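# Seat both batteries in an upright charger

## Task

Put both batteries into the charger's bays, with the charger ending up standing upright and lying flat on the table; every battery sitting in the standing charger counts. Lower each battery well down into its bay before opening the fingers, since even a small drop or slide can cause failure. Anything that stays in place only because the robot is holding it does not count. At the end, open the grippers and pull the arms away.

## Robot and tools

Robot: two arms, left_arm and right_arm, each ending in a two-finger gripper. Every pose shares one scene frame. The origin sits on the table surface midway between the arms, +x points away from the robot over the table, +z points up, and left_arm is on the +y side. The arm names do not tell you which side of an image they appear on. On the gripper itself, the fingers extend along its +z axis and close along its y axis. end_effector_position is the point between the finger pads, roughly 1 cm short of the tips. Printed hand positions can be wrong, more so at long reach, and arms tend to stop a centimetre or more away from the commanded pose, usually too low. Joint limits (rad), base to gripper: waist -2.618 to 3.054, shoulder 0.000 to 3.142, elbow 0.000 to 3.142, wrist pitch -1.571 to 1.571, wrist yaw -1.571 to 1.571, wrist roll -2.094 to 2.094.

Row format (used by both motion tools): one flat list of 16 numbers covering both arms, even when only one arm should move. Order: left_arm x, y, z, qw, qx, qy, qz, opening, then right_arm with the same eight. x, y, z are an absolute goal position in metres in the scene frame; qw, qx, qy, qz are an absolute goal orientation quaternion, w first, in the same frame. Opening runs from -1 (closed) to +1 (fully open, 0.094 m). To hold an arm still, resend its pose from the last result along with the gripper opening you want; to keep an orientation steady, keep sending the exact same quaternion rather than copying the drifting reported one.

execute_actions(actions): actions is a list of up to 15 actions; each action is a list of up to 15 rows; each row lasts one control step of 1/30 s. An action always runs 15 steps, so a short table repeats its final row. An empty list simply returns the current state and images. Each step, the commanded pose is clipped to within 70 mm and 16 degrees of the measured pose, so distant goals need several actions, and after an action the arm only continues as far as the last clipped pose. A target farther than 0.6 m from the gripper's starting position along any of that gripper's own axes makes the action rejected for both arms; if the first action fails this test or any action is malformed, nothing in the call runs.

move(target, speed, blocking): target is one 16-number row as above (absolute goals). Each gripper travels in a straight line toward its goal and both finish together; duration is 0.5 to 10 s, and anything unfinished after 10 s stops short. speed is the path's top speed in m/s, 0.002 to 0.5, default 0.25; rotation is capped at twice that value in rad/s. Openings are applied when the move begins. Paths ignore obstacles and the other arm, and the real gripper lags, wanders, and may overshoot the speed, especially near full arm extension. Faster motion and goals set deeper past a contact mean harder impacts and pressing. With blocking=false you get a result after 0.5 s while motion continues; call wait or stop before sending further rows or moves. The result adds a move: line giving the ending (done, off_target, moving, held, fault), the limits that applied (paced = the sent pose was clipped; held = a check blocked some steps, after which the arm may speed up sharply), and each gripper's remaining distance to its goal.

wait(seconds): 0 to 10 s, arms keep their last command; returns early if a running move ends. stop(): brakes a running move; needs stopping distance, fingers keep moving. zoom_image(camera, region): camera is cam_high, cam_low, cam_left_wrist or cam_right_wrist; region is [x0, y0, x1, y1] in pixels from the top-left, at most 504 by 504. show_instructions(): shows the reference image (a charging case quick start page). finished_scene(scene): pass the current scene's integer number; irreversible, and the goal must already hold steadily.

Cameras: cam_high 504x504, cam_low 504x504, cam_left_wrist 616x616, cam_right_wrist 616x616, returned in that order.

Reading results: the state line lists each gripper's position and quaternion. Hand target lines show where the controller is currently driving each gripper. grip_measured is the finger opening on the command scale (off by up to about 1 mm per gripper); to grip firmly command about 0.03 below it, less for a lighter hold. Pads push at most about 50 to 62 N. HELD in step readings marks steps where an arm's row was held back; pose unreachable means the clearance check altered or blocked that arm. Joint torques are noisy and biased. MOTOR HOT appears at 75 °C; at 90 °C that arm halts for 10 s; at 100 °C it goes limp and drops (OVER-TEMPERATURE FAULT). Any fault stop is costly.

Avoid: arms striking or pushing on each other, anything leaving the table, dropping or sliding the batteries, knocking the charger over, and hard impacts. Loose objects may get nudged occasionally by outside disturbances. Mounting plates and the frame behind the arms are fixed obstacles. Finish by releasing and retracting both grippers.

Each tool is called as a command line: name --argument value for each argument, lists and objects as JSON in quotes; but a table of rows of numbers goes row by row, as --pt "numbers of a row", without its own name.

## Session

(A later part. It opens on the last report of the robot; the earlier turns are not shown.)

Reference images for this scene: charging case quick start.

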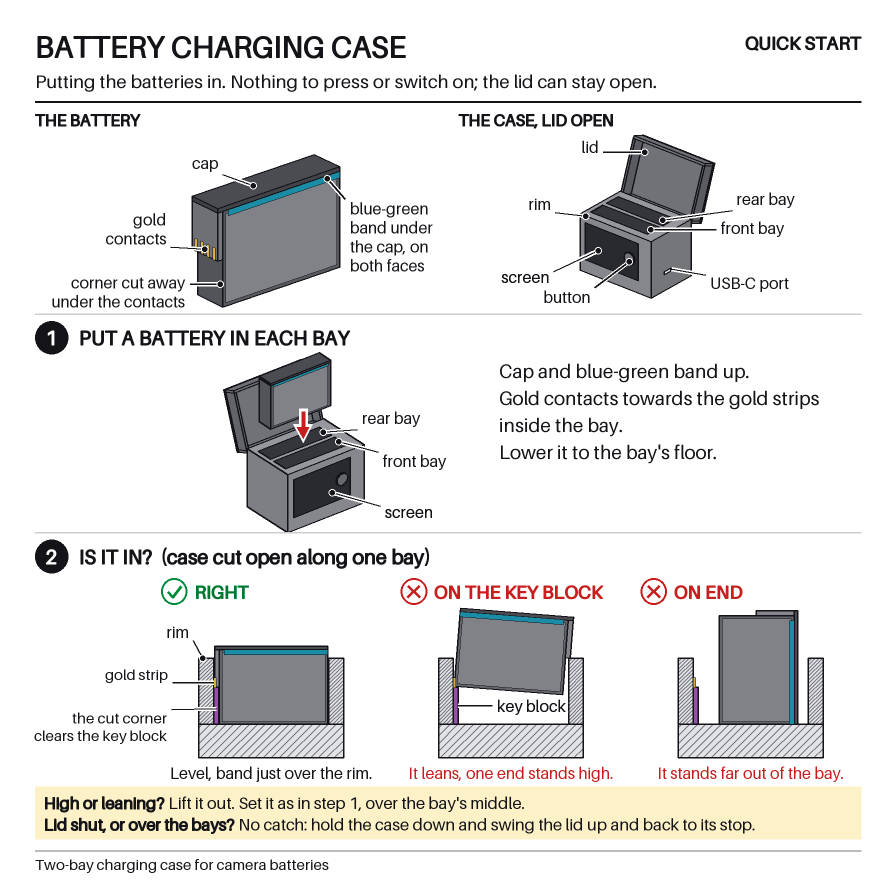

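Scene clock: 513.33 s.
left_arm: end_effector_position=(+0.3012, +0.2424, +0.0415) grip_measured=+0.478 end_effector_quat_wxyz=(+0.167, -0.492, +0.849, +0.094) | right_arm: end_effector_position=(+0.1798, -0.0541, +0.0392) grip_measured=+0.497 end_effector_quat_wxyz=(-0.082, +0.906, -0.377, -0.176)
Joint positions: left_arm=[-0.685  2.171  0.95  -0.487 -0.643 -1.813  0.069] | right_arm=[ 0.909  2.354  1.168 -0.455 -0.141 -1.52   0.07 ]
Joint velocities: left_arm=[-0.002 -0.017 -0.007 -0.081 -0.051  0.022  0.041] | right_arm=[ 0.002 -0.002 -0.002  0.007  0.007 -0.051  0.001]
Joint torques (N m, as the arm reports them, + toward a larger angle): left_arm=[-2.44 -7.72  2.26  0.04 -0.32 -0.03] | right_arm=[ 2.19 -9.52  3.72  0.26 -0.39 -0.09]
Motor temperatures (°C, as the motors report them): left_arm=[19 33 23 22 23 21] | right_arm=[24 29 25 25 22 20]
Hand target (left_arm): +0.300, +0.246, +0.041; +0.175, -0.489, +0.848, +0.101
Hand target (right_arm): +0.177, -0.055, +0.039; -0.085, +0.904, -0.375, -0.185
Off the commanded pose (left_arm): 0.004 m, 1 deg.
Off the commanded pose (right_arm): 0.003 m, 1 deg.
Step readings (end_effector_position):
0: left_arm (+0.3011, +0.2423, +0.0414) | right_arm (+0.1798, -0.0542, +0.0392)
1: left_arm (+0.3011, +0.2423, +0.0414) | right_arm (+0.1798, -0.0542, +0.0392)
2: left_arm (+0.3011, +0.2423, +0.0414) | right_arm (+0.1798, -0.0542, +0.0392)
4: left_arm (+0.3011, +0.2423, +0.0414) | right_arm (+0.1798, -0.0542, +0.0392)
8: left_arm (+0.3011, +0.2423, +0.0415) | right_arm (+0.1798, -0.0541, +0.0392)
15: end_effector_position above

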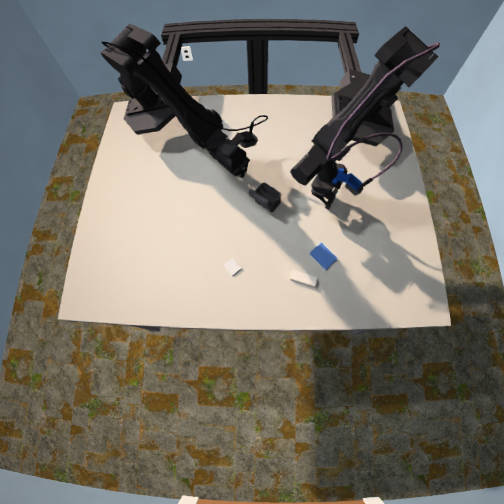

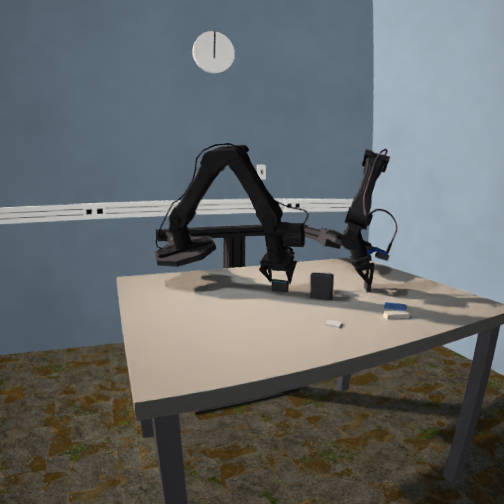

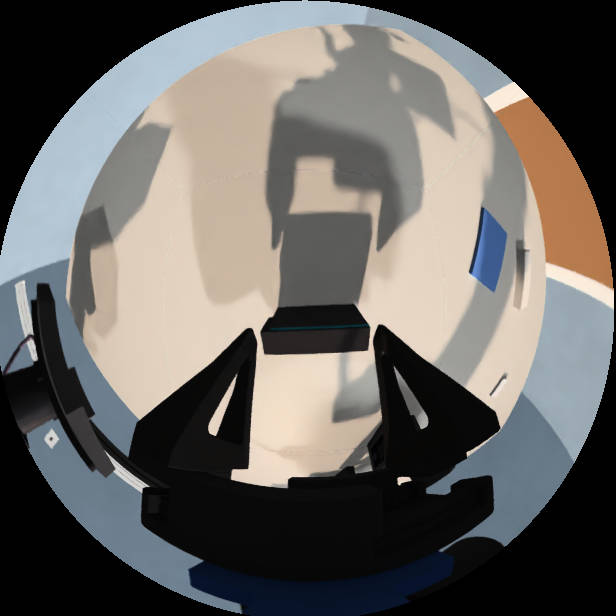

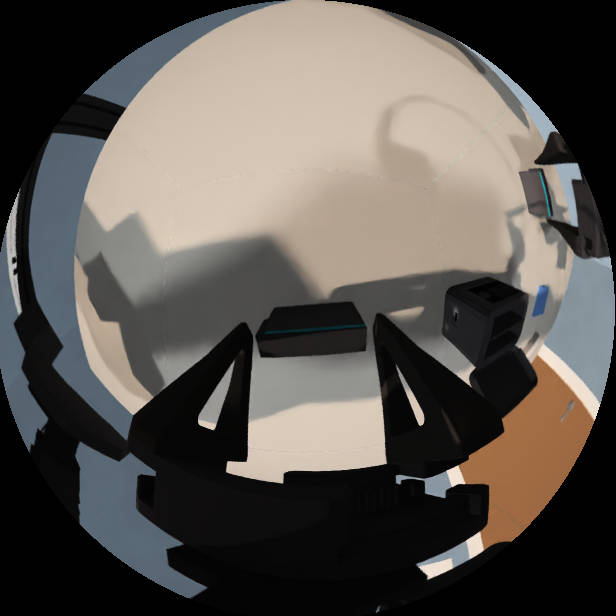

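execute_actions --actions '[[[0.30,0.244,0.055,0.175,-0.489,0.848,0.101,0.55,0.179,-0.055,0.055,0.085,-0.905,0.375,0.185,0.55],[0.30,0.244,0.055,0.175,-0.489,0.848,0.101,0.55,0.179,-0.055,0.055,0.085,-0.905,0.375,0.185,0.55],[0.30,0.244,0.055,0.175,-0.489,0.848,0.101,0.55,0.179,-0.055,0.055,0.085,-0.905,0.375,0.185,0.55],[0.30,0.244,0.07,0.175,-0.489,0.848,0.101,0.55,0.179,-0.055,0.07,0.085,-0.905,0.375,0.185,0.55],[0.30,0.244,0.07,0.175,-0.489,0.848,0.101,0.55,0.179,-0.055,0.07,0.085,-0.905,0.375,0.185,0.55],[0.30,0.244,0.07,0.175,-0.489,0.848,0.101,0.55,0.179,-0.055,0.07,0.085,-0.905,0.375,0.185,0.55],[0.30,0.244,0.09,0.175,-0.489,0.848,0.101,0.55,0.179,-0.055,0.09,0.085,-0.905,0.375,0.185,0.55],[0.30,0.244,0.09,0.175,-0.489,0.848,0.101,0.55,0.179,-0.055,0.09,0.085,-0.905,0.375,0.185,0.55],[0.30,0.244,0.09,0.175,-0.489,0.848,0.101,0.55,0.179,-0.055,0.09,0.085,-0.905,0.375,0.185,0.55],[0.30,0.244,0.11,0.175,-0.489,0.848,0.101,0.55,0.179,-0.055,0.11,0.085,-0.905,0.375,0.185,0.55]],[[0.30,0.244,0.12,0,-0.342,0.940,0,0.55,0.18,-0.11,0.13,0.085,-0.905,0.375,0.185,0.55]],[[0.30,0.244,0.12,0,0.087,0.996,0,0.55,0.18,-0.18,0.14,0.085,-0.905,0.375,0.185,0.55]]]'

execute_actions --actions '[[[0.30,0.244,0.12,0,0.5,0.866,0,0.55,0.18,-0.2,0.15,0.085,-0.905,0.375,0.185,0.55]],[[0.30,0.244,0.12,0,0.766,0.643,0,0.55,0.18,-0.2,0.15,0.085,-0.905,0.375,0.185,0.55]],[[0.30,0.244,0.11,0,0.866,0.5,0,0.55,0.18,-0.2,0.15,0.085,-0.905,0.375,0.185,0.55]],[[0.30,0.244,0.10,0,0.866,0.5,0,0.55,0.18,-0.2,0.15,0.085,-0.905,0.375,0.185,0.55]]]'

Scene clock: 522.67 s.
left_arm: end_effector_position=(+0.3007, +0.2471, +0.1178) grip_measured=+0.548 end_effector_quat_wxyz=(+0.008, -0.037, +0.999, +0.011) | right_arm: end_effector_position=(+0.1860, -0.1795, +0.1338) grip_measured=+0.548 end_effector_quat_wxyz=(-0.083, +0.900, -0.387, -0.180)
Joint positions: left_arm=[-0.552  1.82   0.976 -0.738 -0.297 -0.658  0.073] | right_arm=[ 0.677  1.819  0.936 -0.787 -0.129 -1.729  0.073]
Joint velocities: left_arm=[-0.012 -0.007 -0.012 -0.051  0.037  1.267 -0.003] | right_arm=[ 0.002  0.002  0.002 -0.007 -0.022 -0.125  0.   ]
Joint torques (N m, as the arm reports them, + toward a larger angle): left_arm=[-2.43 -6.78  4.41  0.06  0.01  0.02] | right_arm=[ 3.01 -8.3   4.92 -0.14 -0.37 -0.06]
Motor temperatures (°C, as the motors report them): left_arm=[19 33 23 21 23 21] | right_arm=[24 30 25 25 22 20]
Hand target (left_arm): +0.300, +0.244, +0.120; +0.004, +0.067, +0.998, +0.008
Hand target (right_arm): +0.180, -0.179, +0.140; -0.086, +0.904, -0.375, -0.186
Off the commanded pose (left_arm): 0.004 m, 14 deg; orientation clipped at the last step of the last action.
Off the commanded pose (right_arm): 0.009 m, 2 deg.
Step readings (end_effector_position; steps 1 to 15: 1st action; 16 to 30: 2nd action; 31 to 45: 3rd action):
0: left_arm (+0.3012, +0.2424, +0.0415) | right_arm (+0.1798, -0.0541, +0.0392)
1: left_arm (+0.3007, +0.2429, +0.0417) | right_arm (+0.1794, -0.0546, +0.0392)
2: left_arm (+0.2998, +0.2438, +0.0422) | right_arm (+0.1790, -0.0552, +0.0396)
4: left_arm (+0.2981, +0.2456, +0.0446) | right_arm (+0.1783, -0.0568, +0.0418)
8: left_arm (+0.2962, +0.2472, +0.0618) | right_arm (+0.1796, -0.0607, +0.0575)
15: left_arm (+0.3024, +0.2417, +0.0992) | right_arm (+0.1849, -0.0579, +0.0951)
16: left_arm (+0.3016, +0.2400, +0.1011) | right_arm (+0.1857, -0.0597, +0.0984)
17: left_arm (+0.3000, +0.2403, +0.1042) | right_arm (+0.1834, -0.0687, +0.1024)
19: left_arm (+0.3034, +0.2448, +0.1143) | right_arm (+0.1812, -0.0905, +0.1124)
23: left_arm (+0.3114, +0.2532, +0.1219) | right_arm (+0.1892, -0.1052, +0.1245)
30: left_arm (+0.3021, +0.2491, +0.1176) | right_arm (+0.1870, -0.1076, +0.1249)
31: left_arm (+0.3017, +0.2487, +0.1176) | right_arm (+0.1871, -0.1110, +0.1249)
32: left_arm (+0.3016, +0.2485, +0.1177) | right_arm (+0.1849, -0.1224, +0.1252)
34: left_arm (+0.3015, +0.2481, +0.1178) | right_arm (+0.1810, -0.1533, +0.1271)
38: left_arm (+0.3014, +0.2479, +0.1178) | right_arm (+0.1867, -0.1785, +0.1328)
45: end_effector_position above

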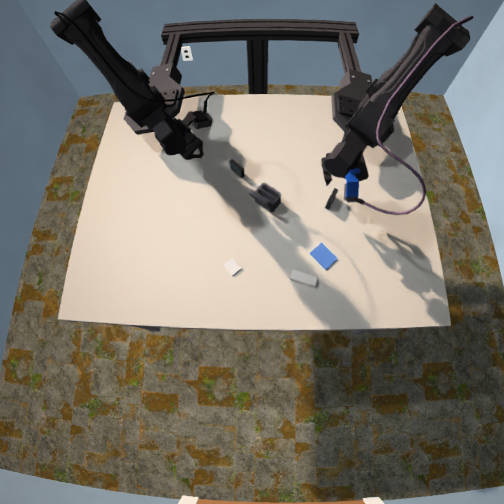

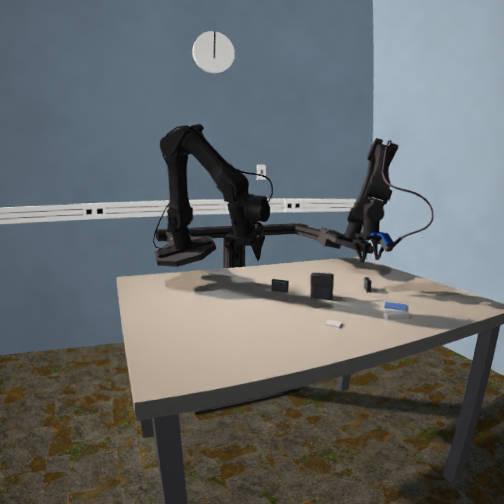

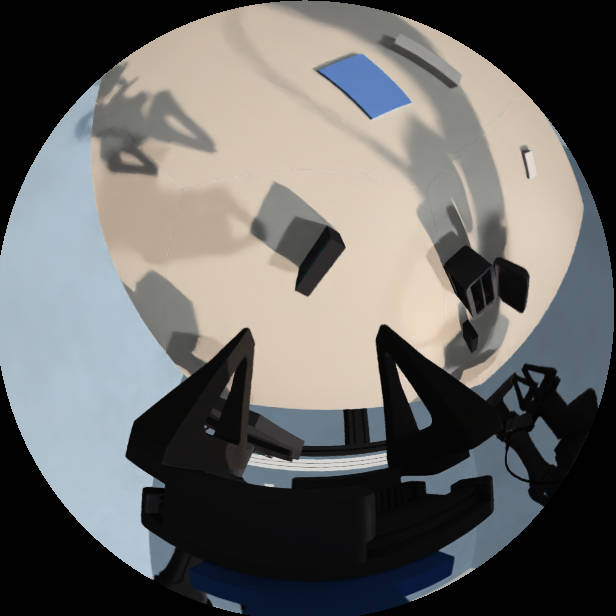

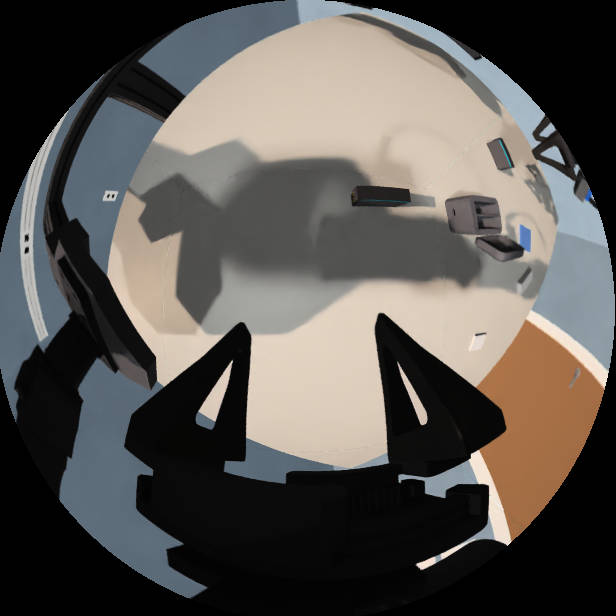

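Scene clock: 524.67 s.
left_arm: end_effector_position=(+0.3034, +0.2447, +0.1036) grip_measured=+0.549 end_effector_quat_wxyz=(-0.001, +0.864, +0.504, +0.007) | right_arm: end_effector_position=(+0.1846, -0.1965, +0.1450) grip_measured=+0.548 end_effector_quat_wxyz=(-0.084, +0.904, -0.378, -0.180)
Joint positions: left_arm=[-0.533  1.859  0.963 -0.678 -0.283  1.522  0.073] | right_arm=[ 0.64   1.754  0.924 -0.847 -0.127 -1.789  0.073]
Joint velocities: left_arm=[ 0.002  0.007 -0.007  0.037 -0.037 -0.022  0.   ] | right_arm=[ 0.002 -0.002 -0.017  0.037  0.051 -0.051  0.   ]
Joint torques (N m, as the arm reports them, + toward a larger angle): left_arm=[-1.61 -6.7   2.87  0.18  0.08  0.04] | right_arm=[ 1.67 -8.05  4.67 -0.2  -0.3  -0.07]
Motor temperatures (°C, as the motors report them): left_arm=[19 32 23 21 23 21] | right_arm=[24 29 25 24 22 20]
Hand target (left_arm): +0.300, +0.244, +0.100; -0.000, +0.866, +0.500, -0.000
Hand target (right_arm): +0.180, -0.200, +0.150; -0.085, +0.904, -0.375, -0.185
Off the commanded pose (left_arm): 0.005 m, 1 deg.
Off the commanded pose (right_arm): 0.008 m, 1 deg.
Step readings (end_effector_position; steps 1 to 15: 1st action; 16 to 30: 2nd action; 31 to 45: 3rd action; 46 to 60: 4th action):
0: left_arm (+0.3007, +0.2471, +0.1178) | right_arm (+0.1860, -0.1795, +0.1338)
1: left_arm (+0.3007, +0.2471, +0.1178) | right_arm (+0.1862, -0.1807, +0.1347)
2: left_arm (+0.3007, +0.2471, +0.1178) | right_arm (+0.1857, -0.1838, +0.1362)
4: left_arm (+0.3007, +0.2471, +0.1178) | right_arm (+0.1864, -0.1903, +0.1409)
8: left_arm (+0.3007, +0.2471, +0.1178) | right_arm (+0.1873, -0.1948, +0.1448)
15: left_arm (+0.3005, +0.2472, +0.1178) | right_arm (+0.1850, -0.1963, +0.1449)
16: left_arm (+0.3005, +0.2472, +0.1178) | right_arm (+0.1850, -0.1963, +0.1450)
17: left_arm (+0.3004, +0.2473, +0.1178) | right_arm (+0.1849, -0.1964, +0.1450)
19: left_arm (+0.3004, +0.2473, +0.1178) | right_arm (+0.1848, -0.1964, +0.1450)
23: left_arm (+0.3003, +0.2473, +0.1178) | right_arm (+0.1847, -0.1965, +0.1450)
30: left_arm (+0.3003, +0.2473, +0.1178) | right_arm (+0.1846, -0.1965, +0.1450)
31: left_arm (+0.3001, +0.2473, +0.1171) | right_arm (+0.1846, -0.1965, +0.1450)
32: left_arm (+0.3002, +0.2469, +0.1159) | right_arm (+0.1846, -0.1965, +0.1450)
34: left_arm (+0.2989, +0.2467, +0.1124) | right_arm (+0.1846, -0.1965, +0.1450)
38: left_arm (+0.2970, +0.2469, +0.1091) | right_arm (+0.1846, -0.1965, +0.1450)
45: left_arm (+0.2977, +0.2460, +0.1089) | right_arm (+0.1846, -0.1965, +0.1450)
46: left_arm (+0.2984, +0.2456, +0.1086) | right_arm (+0.1846, -0.1965, +0.1450)
47: left_arm (+0.2996, +0.2452, +0.1079) | right_arm (+0.1846, -0.1965, +0.1450)
49: left_arm (+0.3011, +0.2458, +0.1060) | right_arm (+0.1846, -0.1965, +0.1450)
53: left_arm (+0.3020, +0.2463, +0.1037) | right_arm (+0.1846, -0.1965, +0.1450)
60: end_effector_position above

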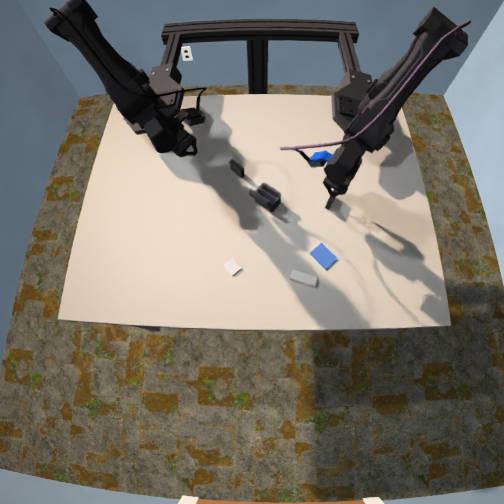

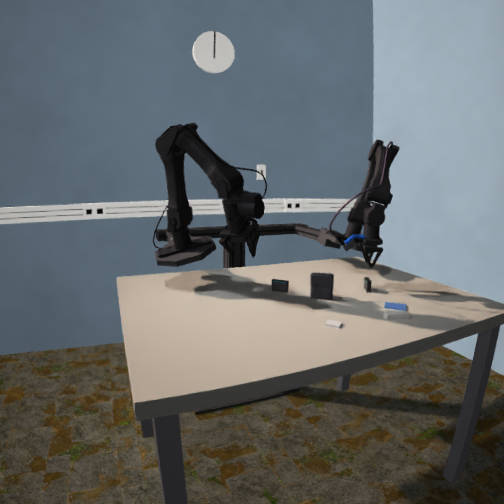

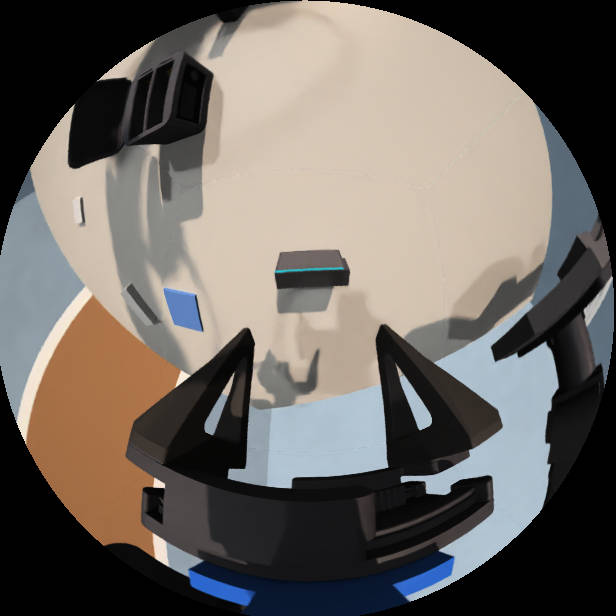

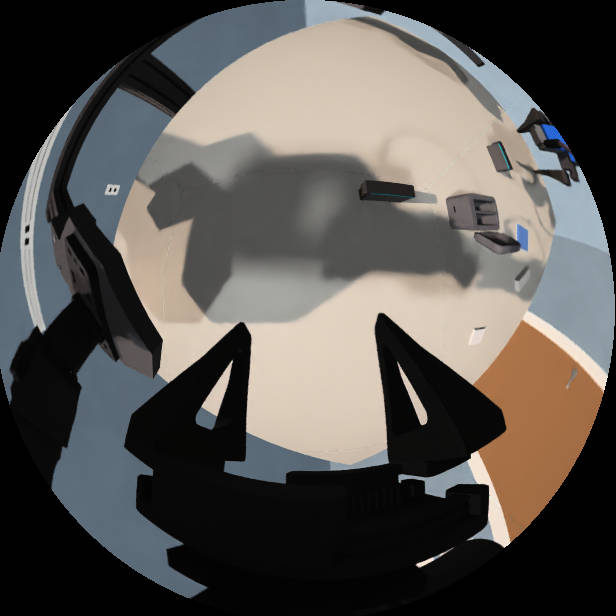

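execute_actions --actions '[[[0.30,0.243,0.085,0,0.866,0.5,0,0.55,0.18,-0.2,0.15,0.085,-0.905,0.375,0.185,0.55]],[[0.30,0.243,0.065,0,0.866,0.5,0,0.55,0.18,-0.2,0.15,0.085,-0.905,0.375,0.185,0.55]]]'

Scene clock: 528.87 s.
left_arm: end_effector_position=(+0.3010, +0.2443, +0.0661) grip_measured=+0.549 end_effector_quat_wxyz=(-0.005, +0.866, +0.501, +0.004) | right_arm: end_effector_position=(+0.1846, -0.1965, +0.1450) grip_measured=+0.548 end_effector_quat_wxyz=(-0.084, +0.904, -0.378, -0.180)
Joint positions: left_arm=[-0.504  1.958  0.915 -0.532 -0.282  1.557  0.073] | right_arm=[ 0.64   1.754  0.924 -0.847 -0.127 -1.789  0.073]
Joint velocities: left_arm=[ 0.002 -0.012 -0.007  0.081 -0.081  0.007  0.   ] | right_arm=[ 0.002 -0.007  0.017 -0.007 -0.022 -0.037  0.   ]
Joint torques (N m, as the arm reports them, + toward a larger angle): left_arm=[-1.82 -7.56  2.61  0.23  0.09  0.09] | right_arm=[ 1.82 -8.05  4.53 -0.21 -0.29 -0.09]
Motor temperatures (°C, as the motors report them): left_arm=[19 32 23 21 23 21] | right_arm=[24 29 25 24 22 20]
Hand target (left_arm): +0.300, +0.243, +0.065; -0.000, +0.866, +0.500, -0.000
Hand target (right_arm): +0.180, -0.200, +0.150; -0.085, +0.904, -0.375, -0.185
Off the commanded pose (left_arm): 0.002 m, 1 deg.
Off the commanded pose (right_arm): 0.008 m, 1 deg.
Step readings (end_effector_position; steps 1 to 15: 1st action; 16 to 30: 2nd action):
0: left_arm (+0.3038, +0.2443, +0.1036) | right_arm (+0.1846, -0.1965, +0.1450)
1: left_arm (+0.3040, +0.2440, +0.1023) | right_arm (+0.1846, -0.1965, +0.1450)
2: left_arm (+0.3045, +0.2434, +0.0998) | right_arm (+0.1846, -0.1965, +0.1450)
4: left_arm (+0.3028, +0.2440, +0.0933) | right_arm (+0.1846, -0.1965, +0.1450)
8: left_arm (+0.2986, +0.2455, +0.0866) | right_arm (+0.1846, -0.1965, +0.1450)
15: left_arm (+0.3009, +0.2441, +0.0865) | right_arm (+0.1846, -0.1965, +0.1450)
16: left_arm (+0.3015, +0.2438, +0.0849) | right_arm (+0.1846, -0.1965, +0.1450)
17: left_arm (+0.3028, +0.2431, +0.0819) | right_arm (+0.1846, -0.1965, +0.1450)
19: left_arm (+0.3018, +0.2442, +0.0740) | right_arm (+0.1846, -0.1965, +0.1450)
23: left_arm (+0.2979, +0.2462, +0.0663) | right_arm (+0.1846, -0.1965, +0.1450)
30: end_effector_position above

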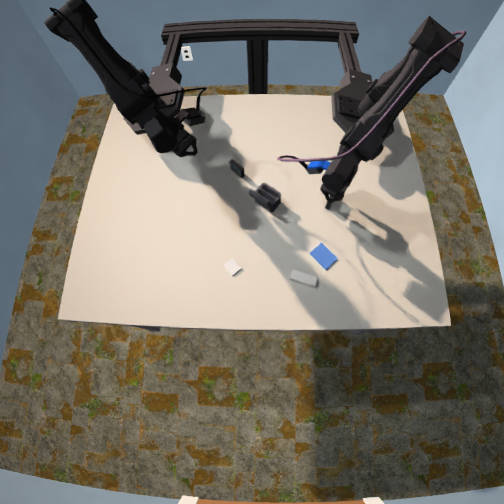

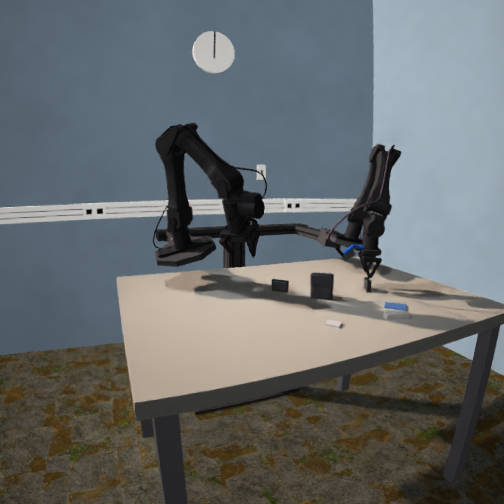

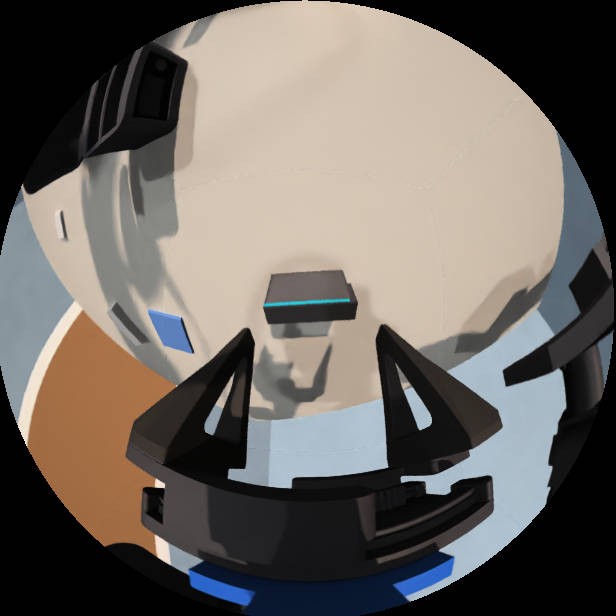

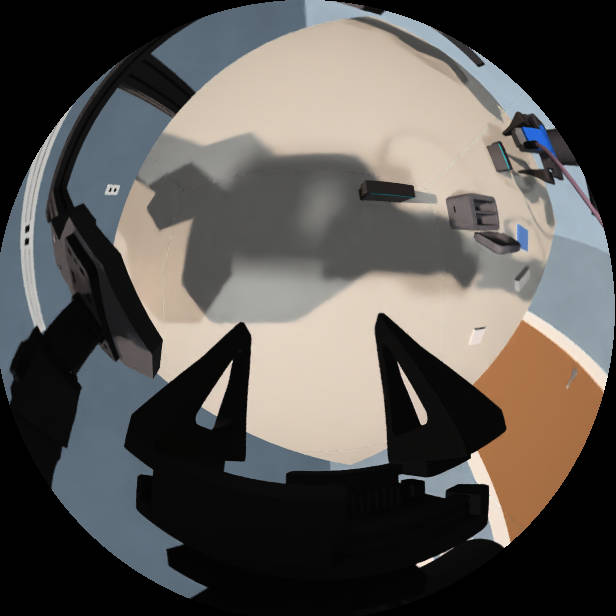

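execute_actions --actions '[[[0.30,0.243,0.058,0,0.848,0.53,0,0.55,0.18,-0.2,0.15,0.085,-0.905,0.375,0.185,0.55]],[[0.30,0.243,0.050,0,0.848,0.53,0,0.55,0.18,-0.2,0.15,0.085,-0.905,0.375,0.185,0.55]]]'

Scene clock: 537.63 s.
left_arm: end_effector_position=(+0.3039, +0.2430, +0.0531) grip_measured=+0.549 end_effector_quat_wxyz=(-0.001, +0.848, +0.529, +0.007) | right_arm: end_effector_position=(+0.1846, -0.1965, +0.1450) grip_measured=+0.548 end_effector_quat_wxyz=(-0.084, +0.904, -0.378, -0.180)
Joint positions: left_arm=[-0.491  1.997  0.905 -0.469 -0.281  1.507  0.073] | right_arm=[ 0.64   1.754  0.924 -0.847 -0.127 -1.789  0.073]
Joint velocities: left_arm=[-0.002  0.022 -0.007  0.022 -0.037 -0.007 -0.   ] | right_arm=[-0.002  0.007 -0.012 -0.007 -0.022 -0.037  0.001]
Joint torques (N m, as the arm reports them, + toward a larger angle): left_arm=[-1.85 -7.32  2.38  0.2   0.06  0.02] | right_arm=[ 1.68 -7.98  4.74 -0.2  -0.29 -0.07]
Motor temperatures (°C, as the motors report them): left_arm=[19 32 23 21 23 21] | right_arm=[24 29 25 24 22 20]
Hand target (left_arm): +0.300, +0.243, +0.050; -0.000, +0.848, +0.530, +0.000
Hand target (right_arm): +0.180, -0.200, +0.150; -0.085, +0.904, -0.375, -0.185
Off the commanded pose (left_arm): 0.005 m, 1 deg.
Off the commanded pose (right_arm): 0.008 m, 1 deg.
Step readings (end_effector_position; steps 1 to 15: 1st action; 16 to 30: 2nd action):
0: left_arm (+0.3018, +0.2439, +0.0661) | right_arm (+0.1846, -0.1965, +0.1450)
1: left_arm (+0.3019, +0.2437, +0.0658) | right_arm (+0.1846, -0.1965, +0.1450)
2: left_arm (+0.3025, +0.2431, +0.0650) | right_arm (+0.1846, -0.1965, +0.1450)
4: left_arm (+0.3028, +0.2423, +0.0632) | right_arm (+0.1846, -0.1965, +0.1450)
8: left_arm (+0.3033, +0.2417, +0.0620) | right_arm (+0.1846, -0.1965, +0.1450)
15: left_arm (+0.3042, +0.2411, +0.0620) | right_arm (+0.1846, -0.1965, +0.1450)
16: left_arm (+0.3046, +0.2410, +0.0614) | right_arm (+0.1846, -0.1965, +0.1450)
17: left_arm (+0.3054, +0.2409, +0.0600) | right_arm (+0.1846, -0.1965, +0.1450)
19: left_arm (+0.3059, +0.2416, +0.0568) | right_arm (+0.1846, -0.1965, +0.1450)
23: left_arm (+0.3036, +0.2433, +0.0534) | right_arm (+0.1846, -0.1965, +0.1450)
30: end_effector_position above

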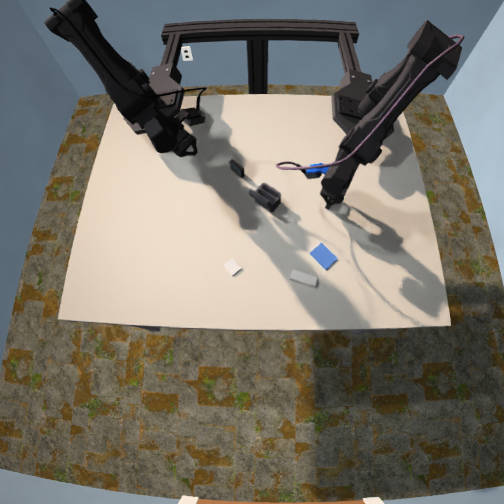

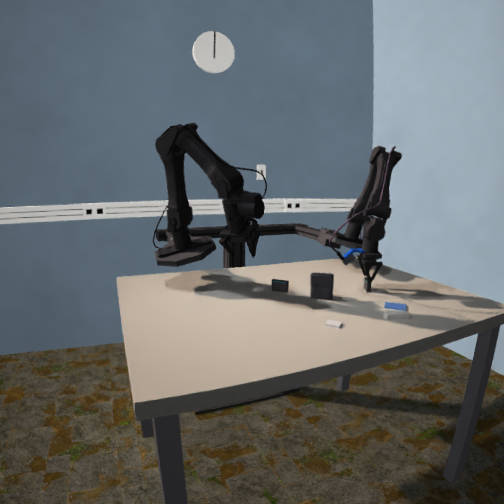

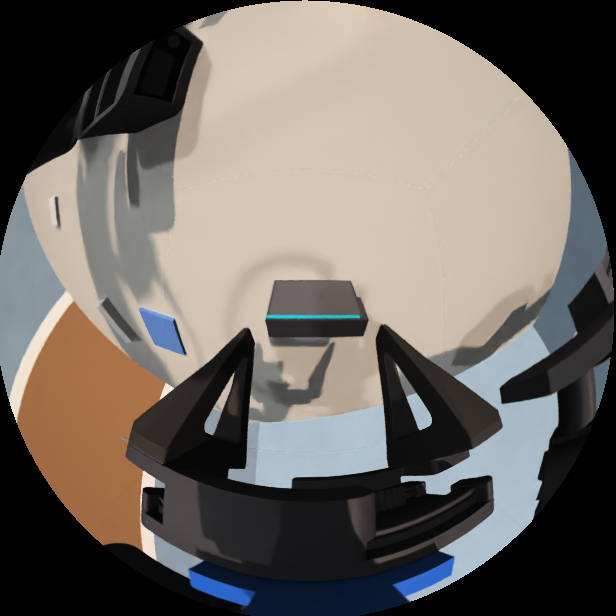

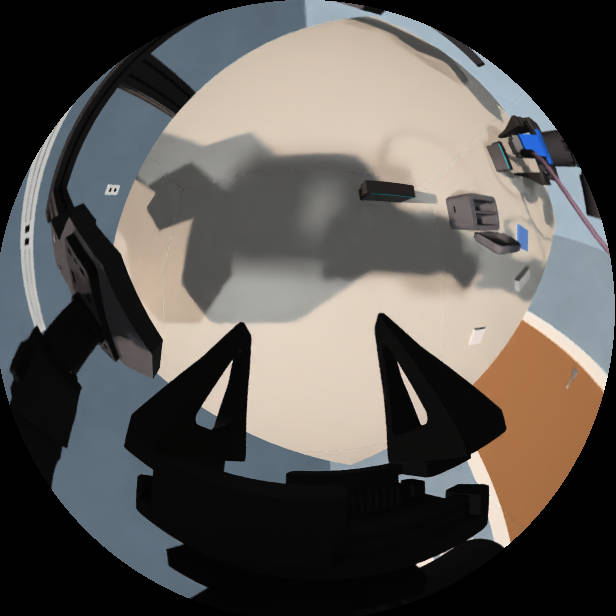

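execute_actions --actions '[[[0.30,0.243,0.045,0,0.848,0.53,0,0.55,0.18,-0.2,0.15,0.085,-0.905,0.375,0.185,0.55]],[[0.30,0.243,0.040,0,0.848,0.53,0,0.55,0.18,-0.2,0.15,0.085,-0.905,0.375,0.185,0.55]]]'

Scene clock: 545.30 s.
left_arm: end_effector_position=(+0.3069, +0.2415, +0.0443) grip_measured=+0.549 end_effector_quat_wxyz=(+0.003, +0.847, +0.532, +0.008) | right_arm: end_effector_position=(+0.1846, -0.1965, +0.1450) grip_measured=+0.548 end_effector_quat_wxyz=(-0.084, +0.904, -0.378, -0.180)
Joint positions: left_arm=[-0.482  2.028  0.905 -0.428 -0.281  1.511  0.073] | right_arm=[ 0.64   1.754  0.924 -0.847 -0.127 -1.789  0.073]
Joint velocities: left_arm=[-0.012 -0.002 -0.017 -0.037  0.022 -0.022  0.   ] | right_arm=[-0.017 -0.007 -0.007 -0.037  0.007  0.022  0.001]
Joint torques (N m, as the arm reports them, + toward a larger angle): left_arm=[-1.9  -7.47  1.8   0.27  0.07  0.1 ] | right_arm=[ 1.7  -8.08  4.69 -0.22 -0.3  -0.09]
Motor temperatures (°C, as the motors report them): left_arm=[19 32 23 21 23 21] | right_arm=[24 29 25 24 22 20]
Hand target (left_arm): +0.300, +0.243, +0.040; -0.000, +0.848, +0.530, +0.000
Hand target (right_arm): +0.180, -0.200, +0.150; -0.085, +0.904, -0.375, -0.185
Off the commanded pose (left_arm): 0.008 m, 1 deg.
Off the commanded pose (right_arm): 0.008 m, 1 deg.
Step readings (end_effector_position; steps 1 to 15: 1st action; 16 to 30: 2nd action):
0: left_arm (+0.3043, +0.2428, +0.0531) | right_arm (+0.1846, -0.1965, +0.1450)
1: left_arm (+0.3044, +0.2426, +0.0528) | right_arm (+0.1846, -0.1965, +0.1450)
2: left_arm (+0.3048, +0.2422, +0.0521) | right_arm (+0.1846, -0.1965, +0.1450)
4: left_arm (+0.3046, +0.2417, +0.0504) | right_arm (+0.1846, -0.1965, +0.1450)
8: left_arm (+0.3044, +0.2414, +0.0491) | right_arm (+0.1846, -0.1965, +0.1450)
15: left_arm (+0.3052, +0.2410, +0.0491) | right_arm (+0.1846, -0.1965, +0.1450)
16: left_arm (+0.3055, +0.2410, +0.0487) | right_arm (+0.1846, -0.1965, +0.1450)
17: left_arm (+0.3060, +0.2410, +0.0479) | right_arm (+0.1846, -0.1965, +0.1450)
19: left_arm (+0.3062, +0.2414, +0.0459) | right_arm (+0.1846, -0.1965, +0.1450)
23: left_arm (+0.3061, +0.2419, +0.0442) | right_arm (+0.1846, -0.1965, +0.1450)
30: end_effector_position above

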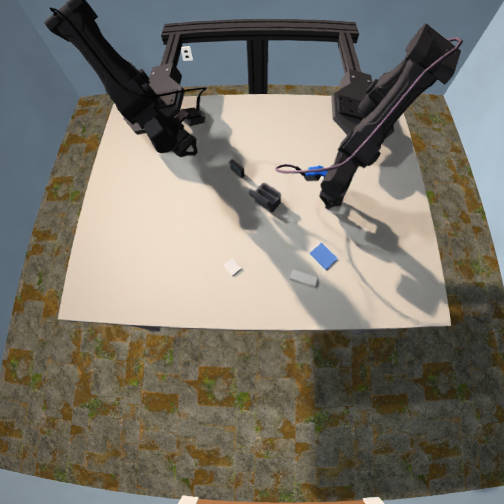

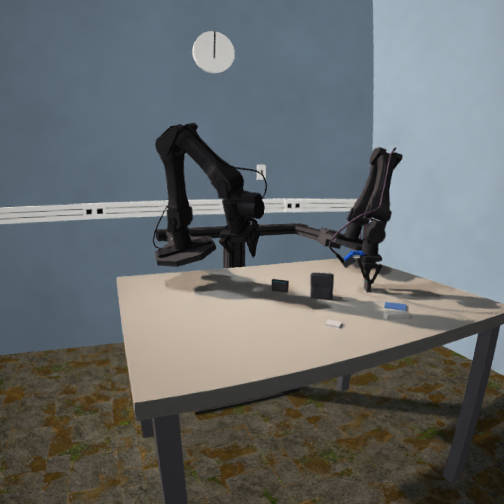

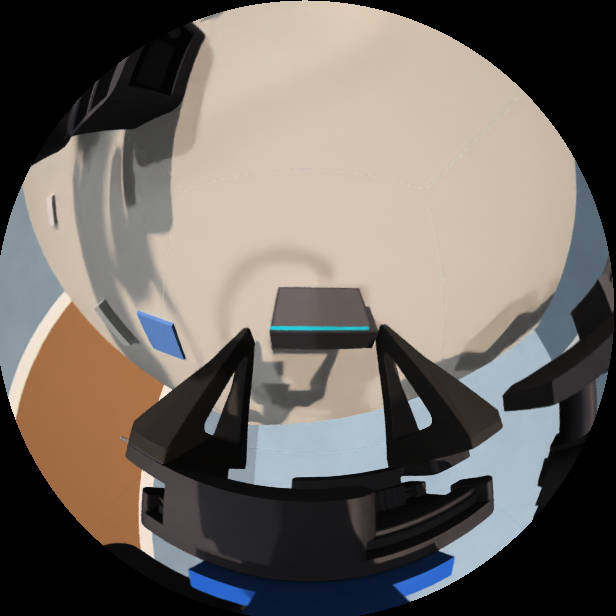

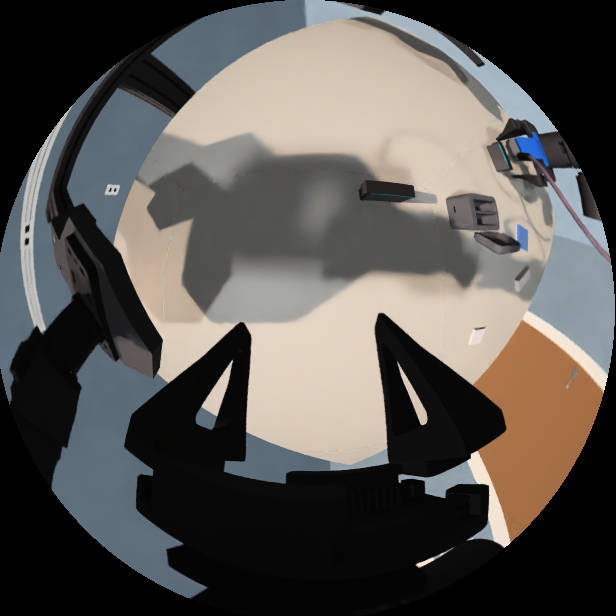

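execute_actions --actions '[[[0.294,0.246,0.039,0,0.848,0.53,0,0.55,0.18,-0.2,0.15,0.085,-0.905,0.375,0.185,0.55]]]'

Scene clock: 551.67 s.
left_arm: end_effector_position=(+0.2947, +0.2465, +0.0383) grip_measured=+0.549 end_effector_quat_wxyz=(-0.006, +0.848, +0.529, +0.003) | right_arm: end_effector_position=(+0.1846, -0.1965, +0.1450) grip_measured=+0.548 end_effector_quat_wxyz=(-0.084, +0.904, -0.378, -0.180)
Joint positions: left_arm=[-0.482  2.028  0.865 -0.409 -0.281  1.512  0.073] | right_arm=[ 0.64   1.754  0.924 -0.847 -0.127 -1.789  0.073]
Joint velocities: left_arm=[-0.012  0.017 -0.012  0.051 -0.022  0.051 -0.   ] | right_arm=[-0.007  0.012 -0.012 -0.022  0.022  0.037  0.   ]
Joint torques (N m, as the arm reports them, + toward a larger angle): left_arm=[-1.74 -8.53  2.12  0.23  0.07  0.07] | right_arm=[ 1.7  -8.07  4.7  -0.21 -0.34 -0.11]
Motor temperatures (°C, as the motors report them): left_arm=[19 32 23 21 23 21] | right_arm=[24 29 25 24 22 20]
Hand target (left_arm): +0.294, +0.246, +0.039; -0.000, +0.848, +0.530, +0.000
Hand target (right_arm): +0.180, -0.200, +0.150; -0.085, +0.904, -0.375, -0.185
Off the commanded pose (left_arm): 0.001 m, 1 deg.
Off the commanded pose (right_arm): 0.008 m, 1 deg.
Step readings (end_effector_position):
0: left_arm (+0.3071, +0.2414, +0.0443) | right_arm (+0.1846, -0.1965, +0.1450)
1: left_arm (+0.3065, +0.2415, +0.0435) | right_arm (+0.1846, -0.1965, +0.1450)
2: left_arm (+0.3051, +0.2419, +0.0424) | right_arm (+0.1846, -0.1965, +0.1450)
4: left_arm (+0.2990, +0.2446, +0.0399) | right_arm (+0.1846, -0.1965, +0.1450)
8: left_arm (+0.2944, +0.2466, +0.0383) | right_arm (+0.1846, -0.1965, +0.1450)
15: end_effector_position above

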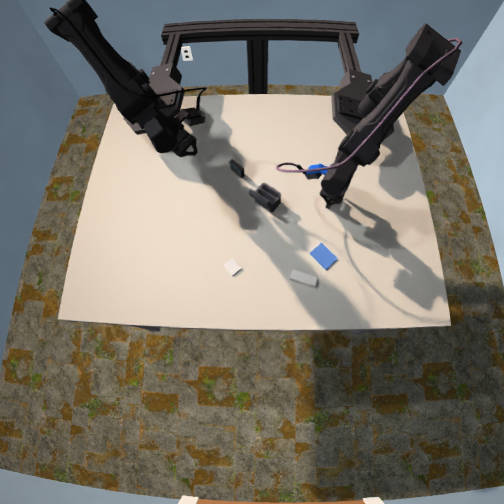

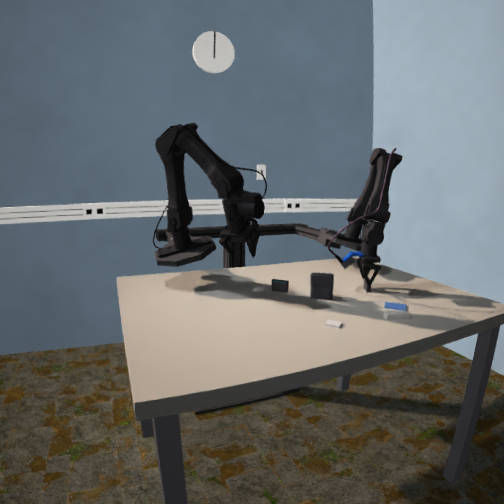

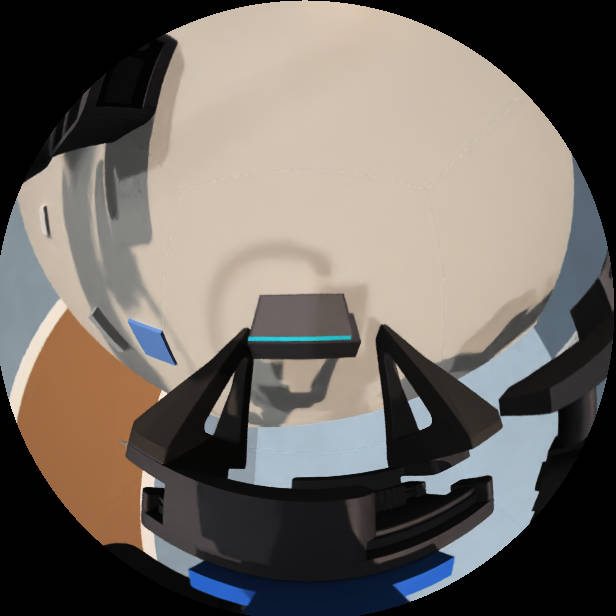

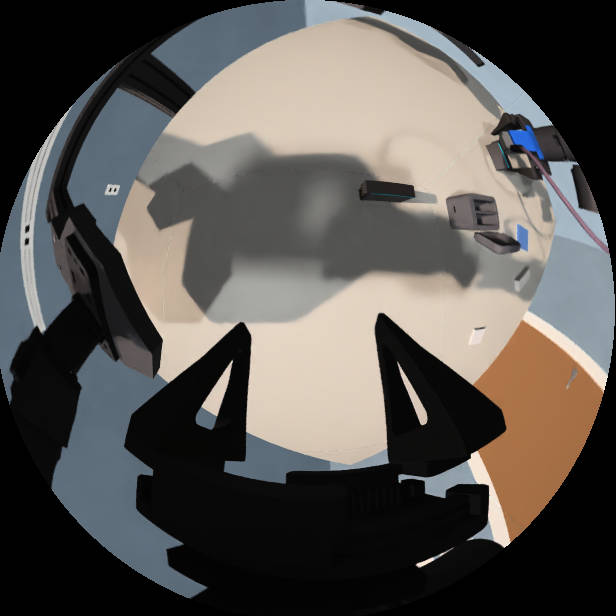

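execute_actions --actions '[[[0.301,0.2435,0.046,0,0.848,0.53,0,0.55,0.18,-0.2,0.15,0.085,-0.905,0.375,0.185,0.55]]]'

Scene clock: 555.57 s.
left_arm: end_effector_position=(+0.2923, +0.2478, +0.0383) grip_measured=+0.549 end_effector_quat_wxyz=(-0.011, +0.849, +0.528, +0.001) | right_arm: end_effector_position=(+0.1846, -0.1965, +0.1450) grip_measured=+0.548 end_effector_quat_wxyz=(-0.084, +0.904, -0.378, -0.180)
Joint positions: left_arm=[-0.482  2.028  0.865 -0.42  -0.281  1.512  0.073] | right_arm=[ 0.64   1.754  0.924 -0.847 -0.127 -1.789  0.073]
Joint velocities: left_arm=[ 0.012 -0.012  0.002  0.037 -0.037 -0.022  0.002] | right_arm=[ 0.007 -0.007 -0.007 -0.051  0.022  0.022 -0.   ]
Joint torques (N m, as the arm reports them, + toward a larger angle): left_arm=[-1.9  -8.92  4.35 -0.03  0.09  0.05] | right_arm=[ 1.77 -8.04  4.66 -0.23 -0.31 -0.08]
Motor temperatures (°C, as the motors report them): left_arm=[19 32 23 21 23 21] | right_arm=[24 29 25 24 22 20]
Hand target (left_arm): +0.301, +0.244, +0.046; +0.000, +0.848, +0.530, +0.000
Hand target (right_arm): +0.180, -0.200, +0.150; -0.085, +0.904, -0.375, -0.185
Off the commanded pose (left_arm): 0.012 m, 1 deg.
Off the commanded pose (right_arm): 0.008 m, 1 deg.
Step readings (end_effector_position):
0: left_arm (+0.2947, +0.2465, +0.0383) | right_arm (+0.1846, -0.1965, +0.1450)
1: left_arm (+0.2944, +0.2466, +0.0383) | right_arm (+0.1846, -0.1965, +0.1450)
2: left_arm (+0.2940, +0.2469, +0.0383) | right_arm (+0.1846, -0.1965, +0.1450)
4: left_arm (+0.2932, +0.2473, +0.0383) | right_arm (+0.1846, -0.1965, +0.1450)
8: left_arm (+0.2926, +0.2476, +0.0383) | right_arm (+0.1846, -0.1965, +0.1450)
15: end_effector_position above

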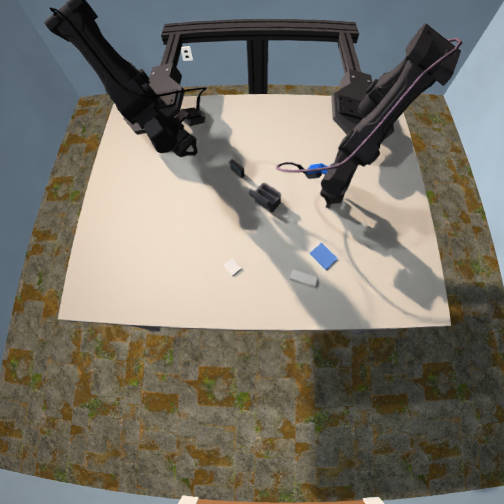

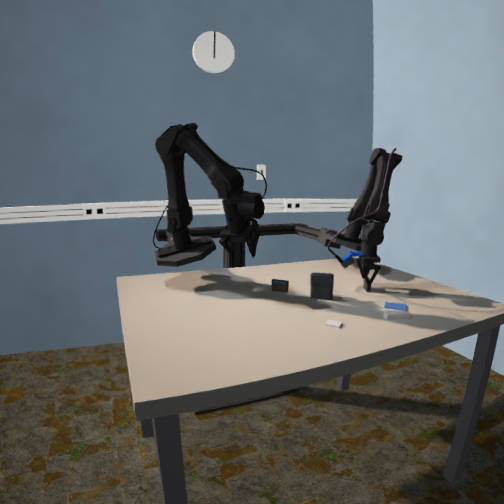

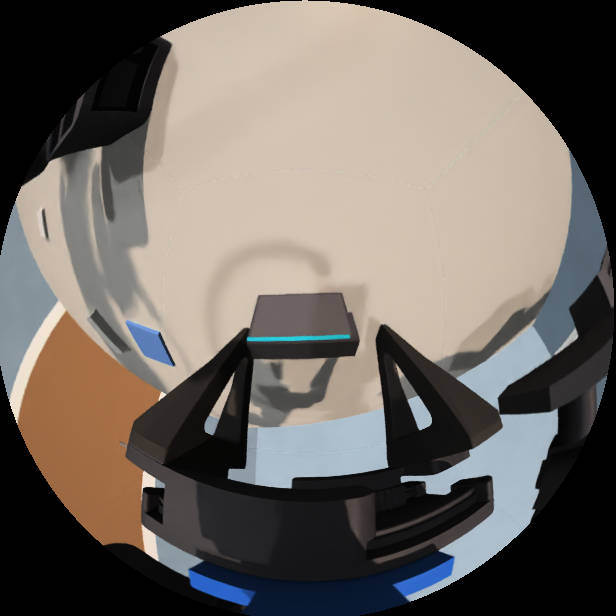

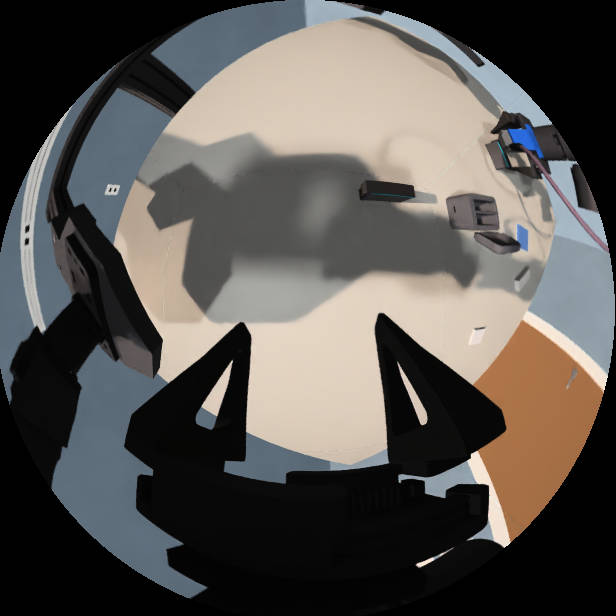

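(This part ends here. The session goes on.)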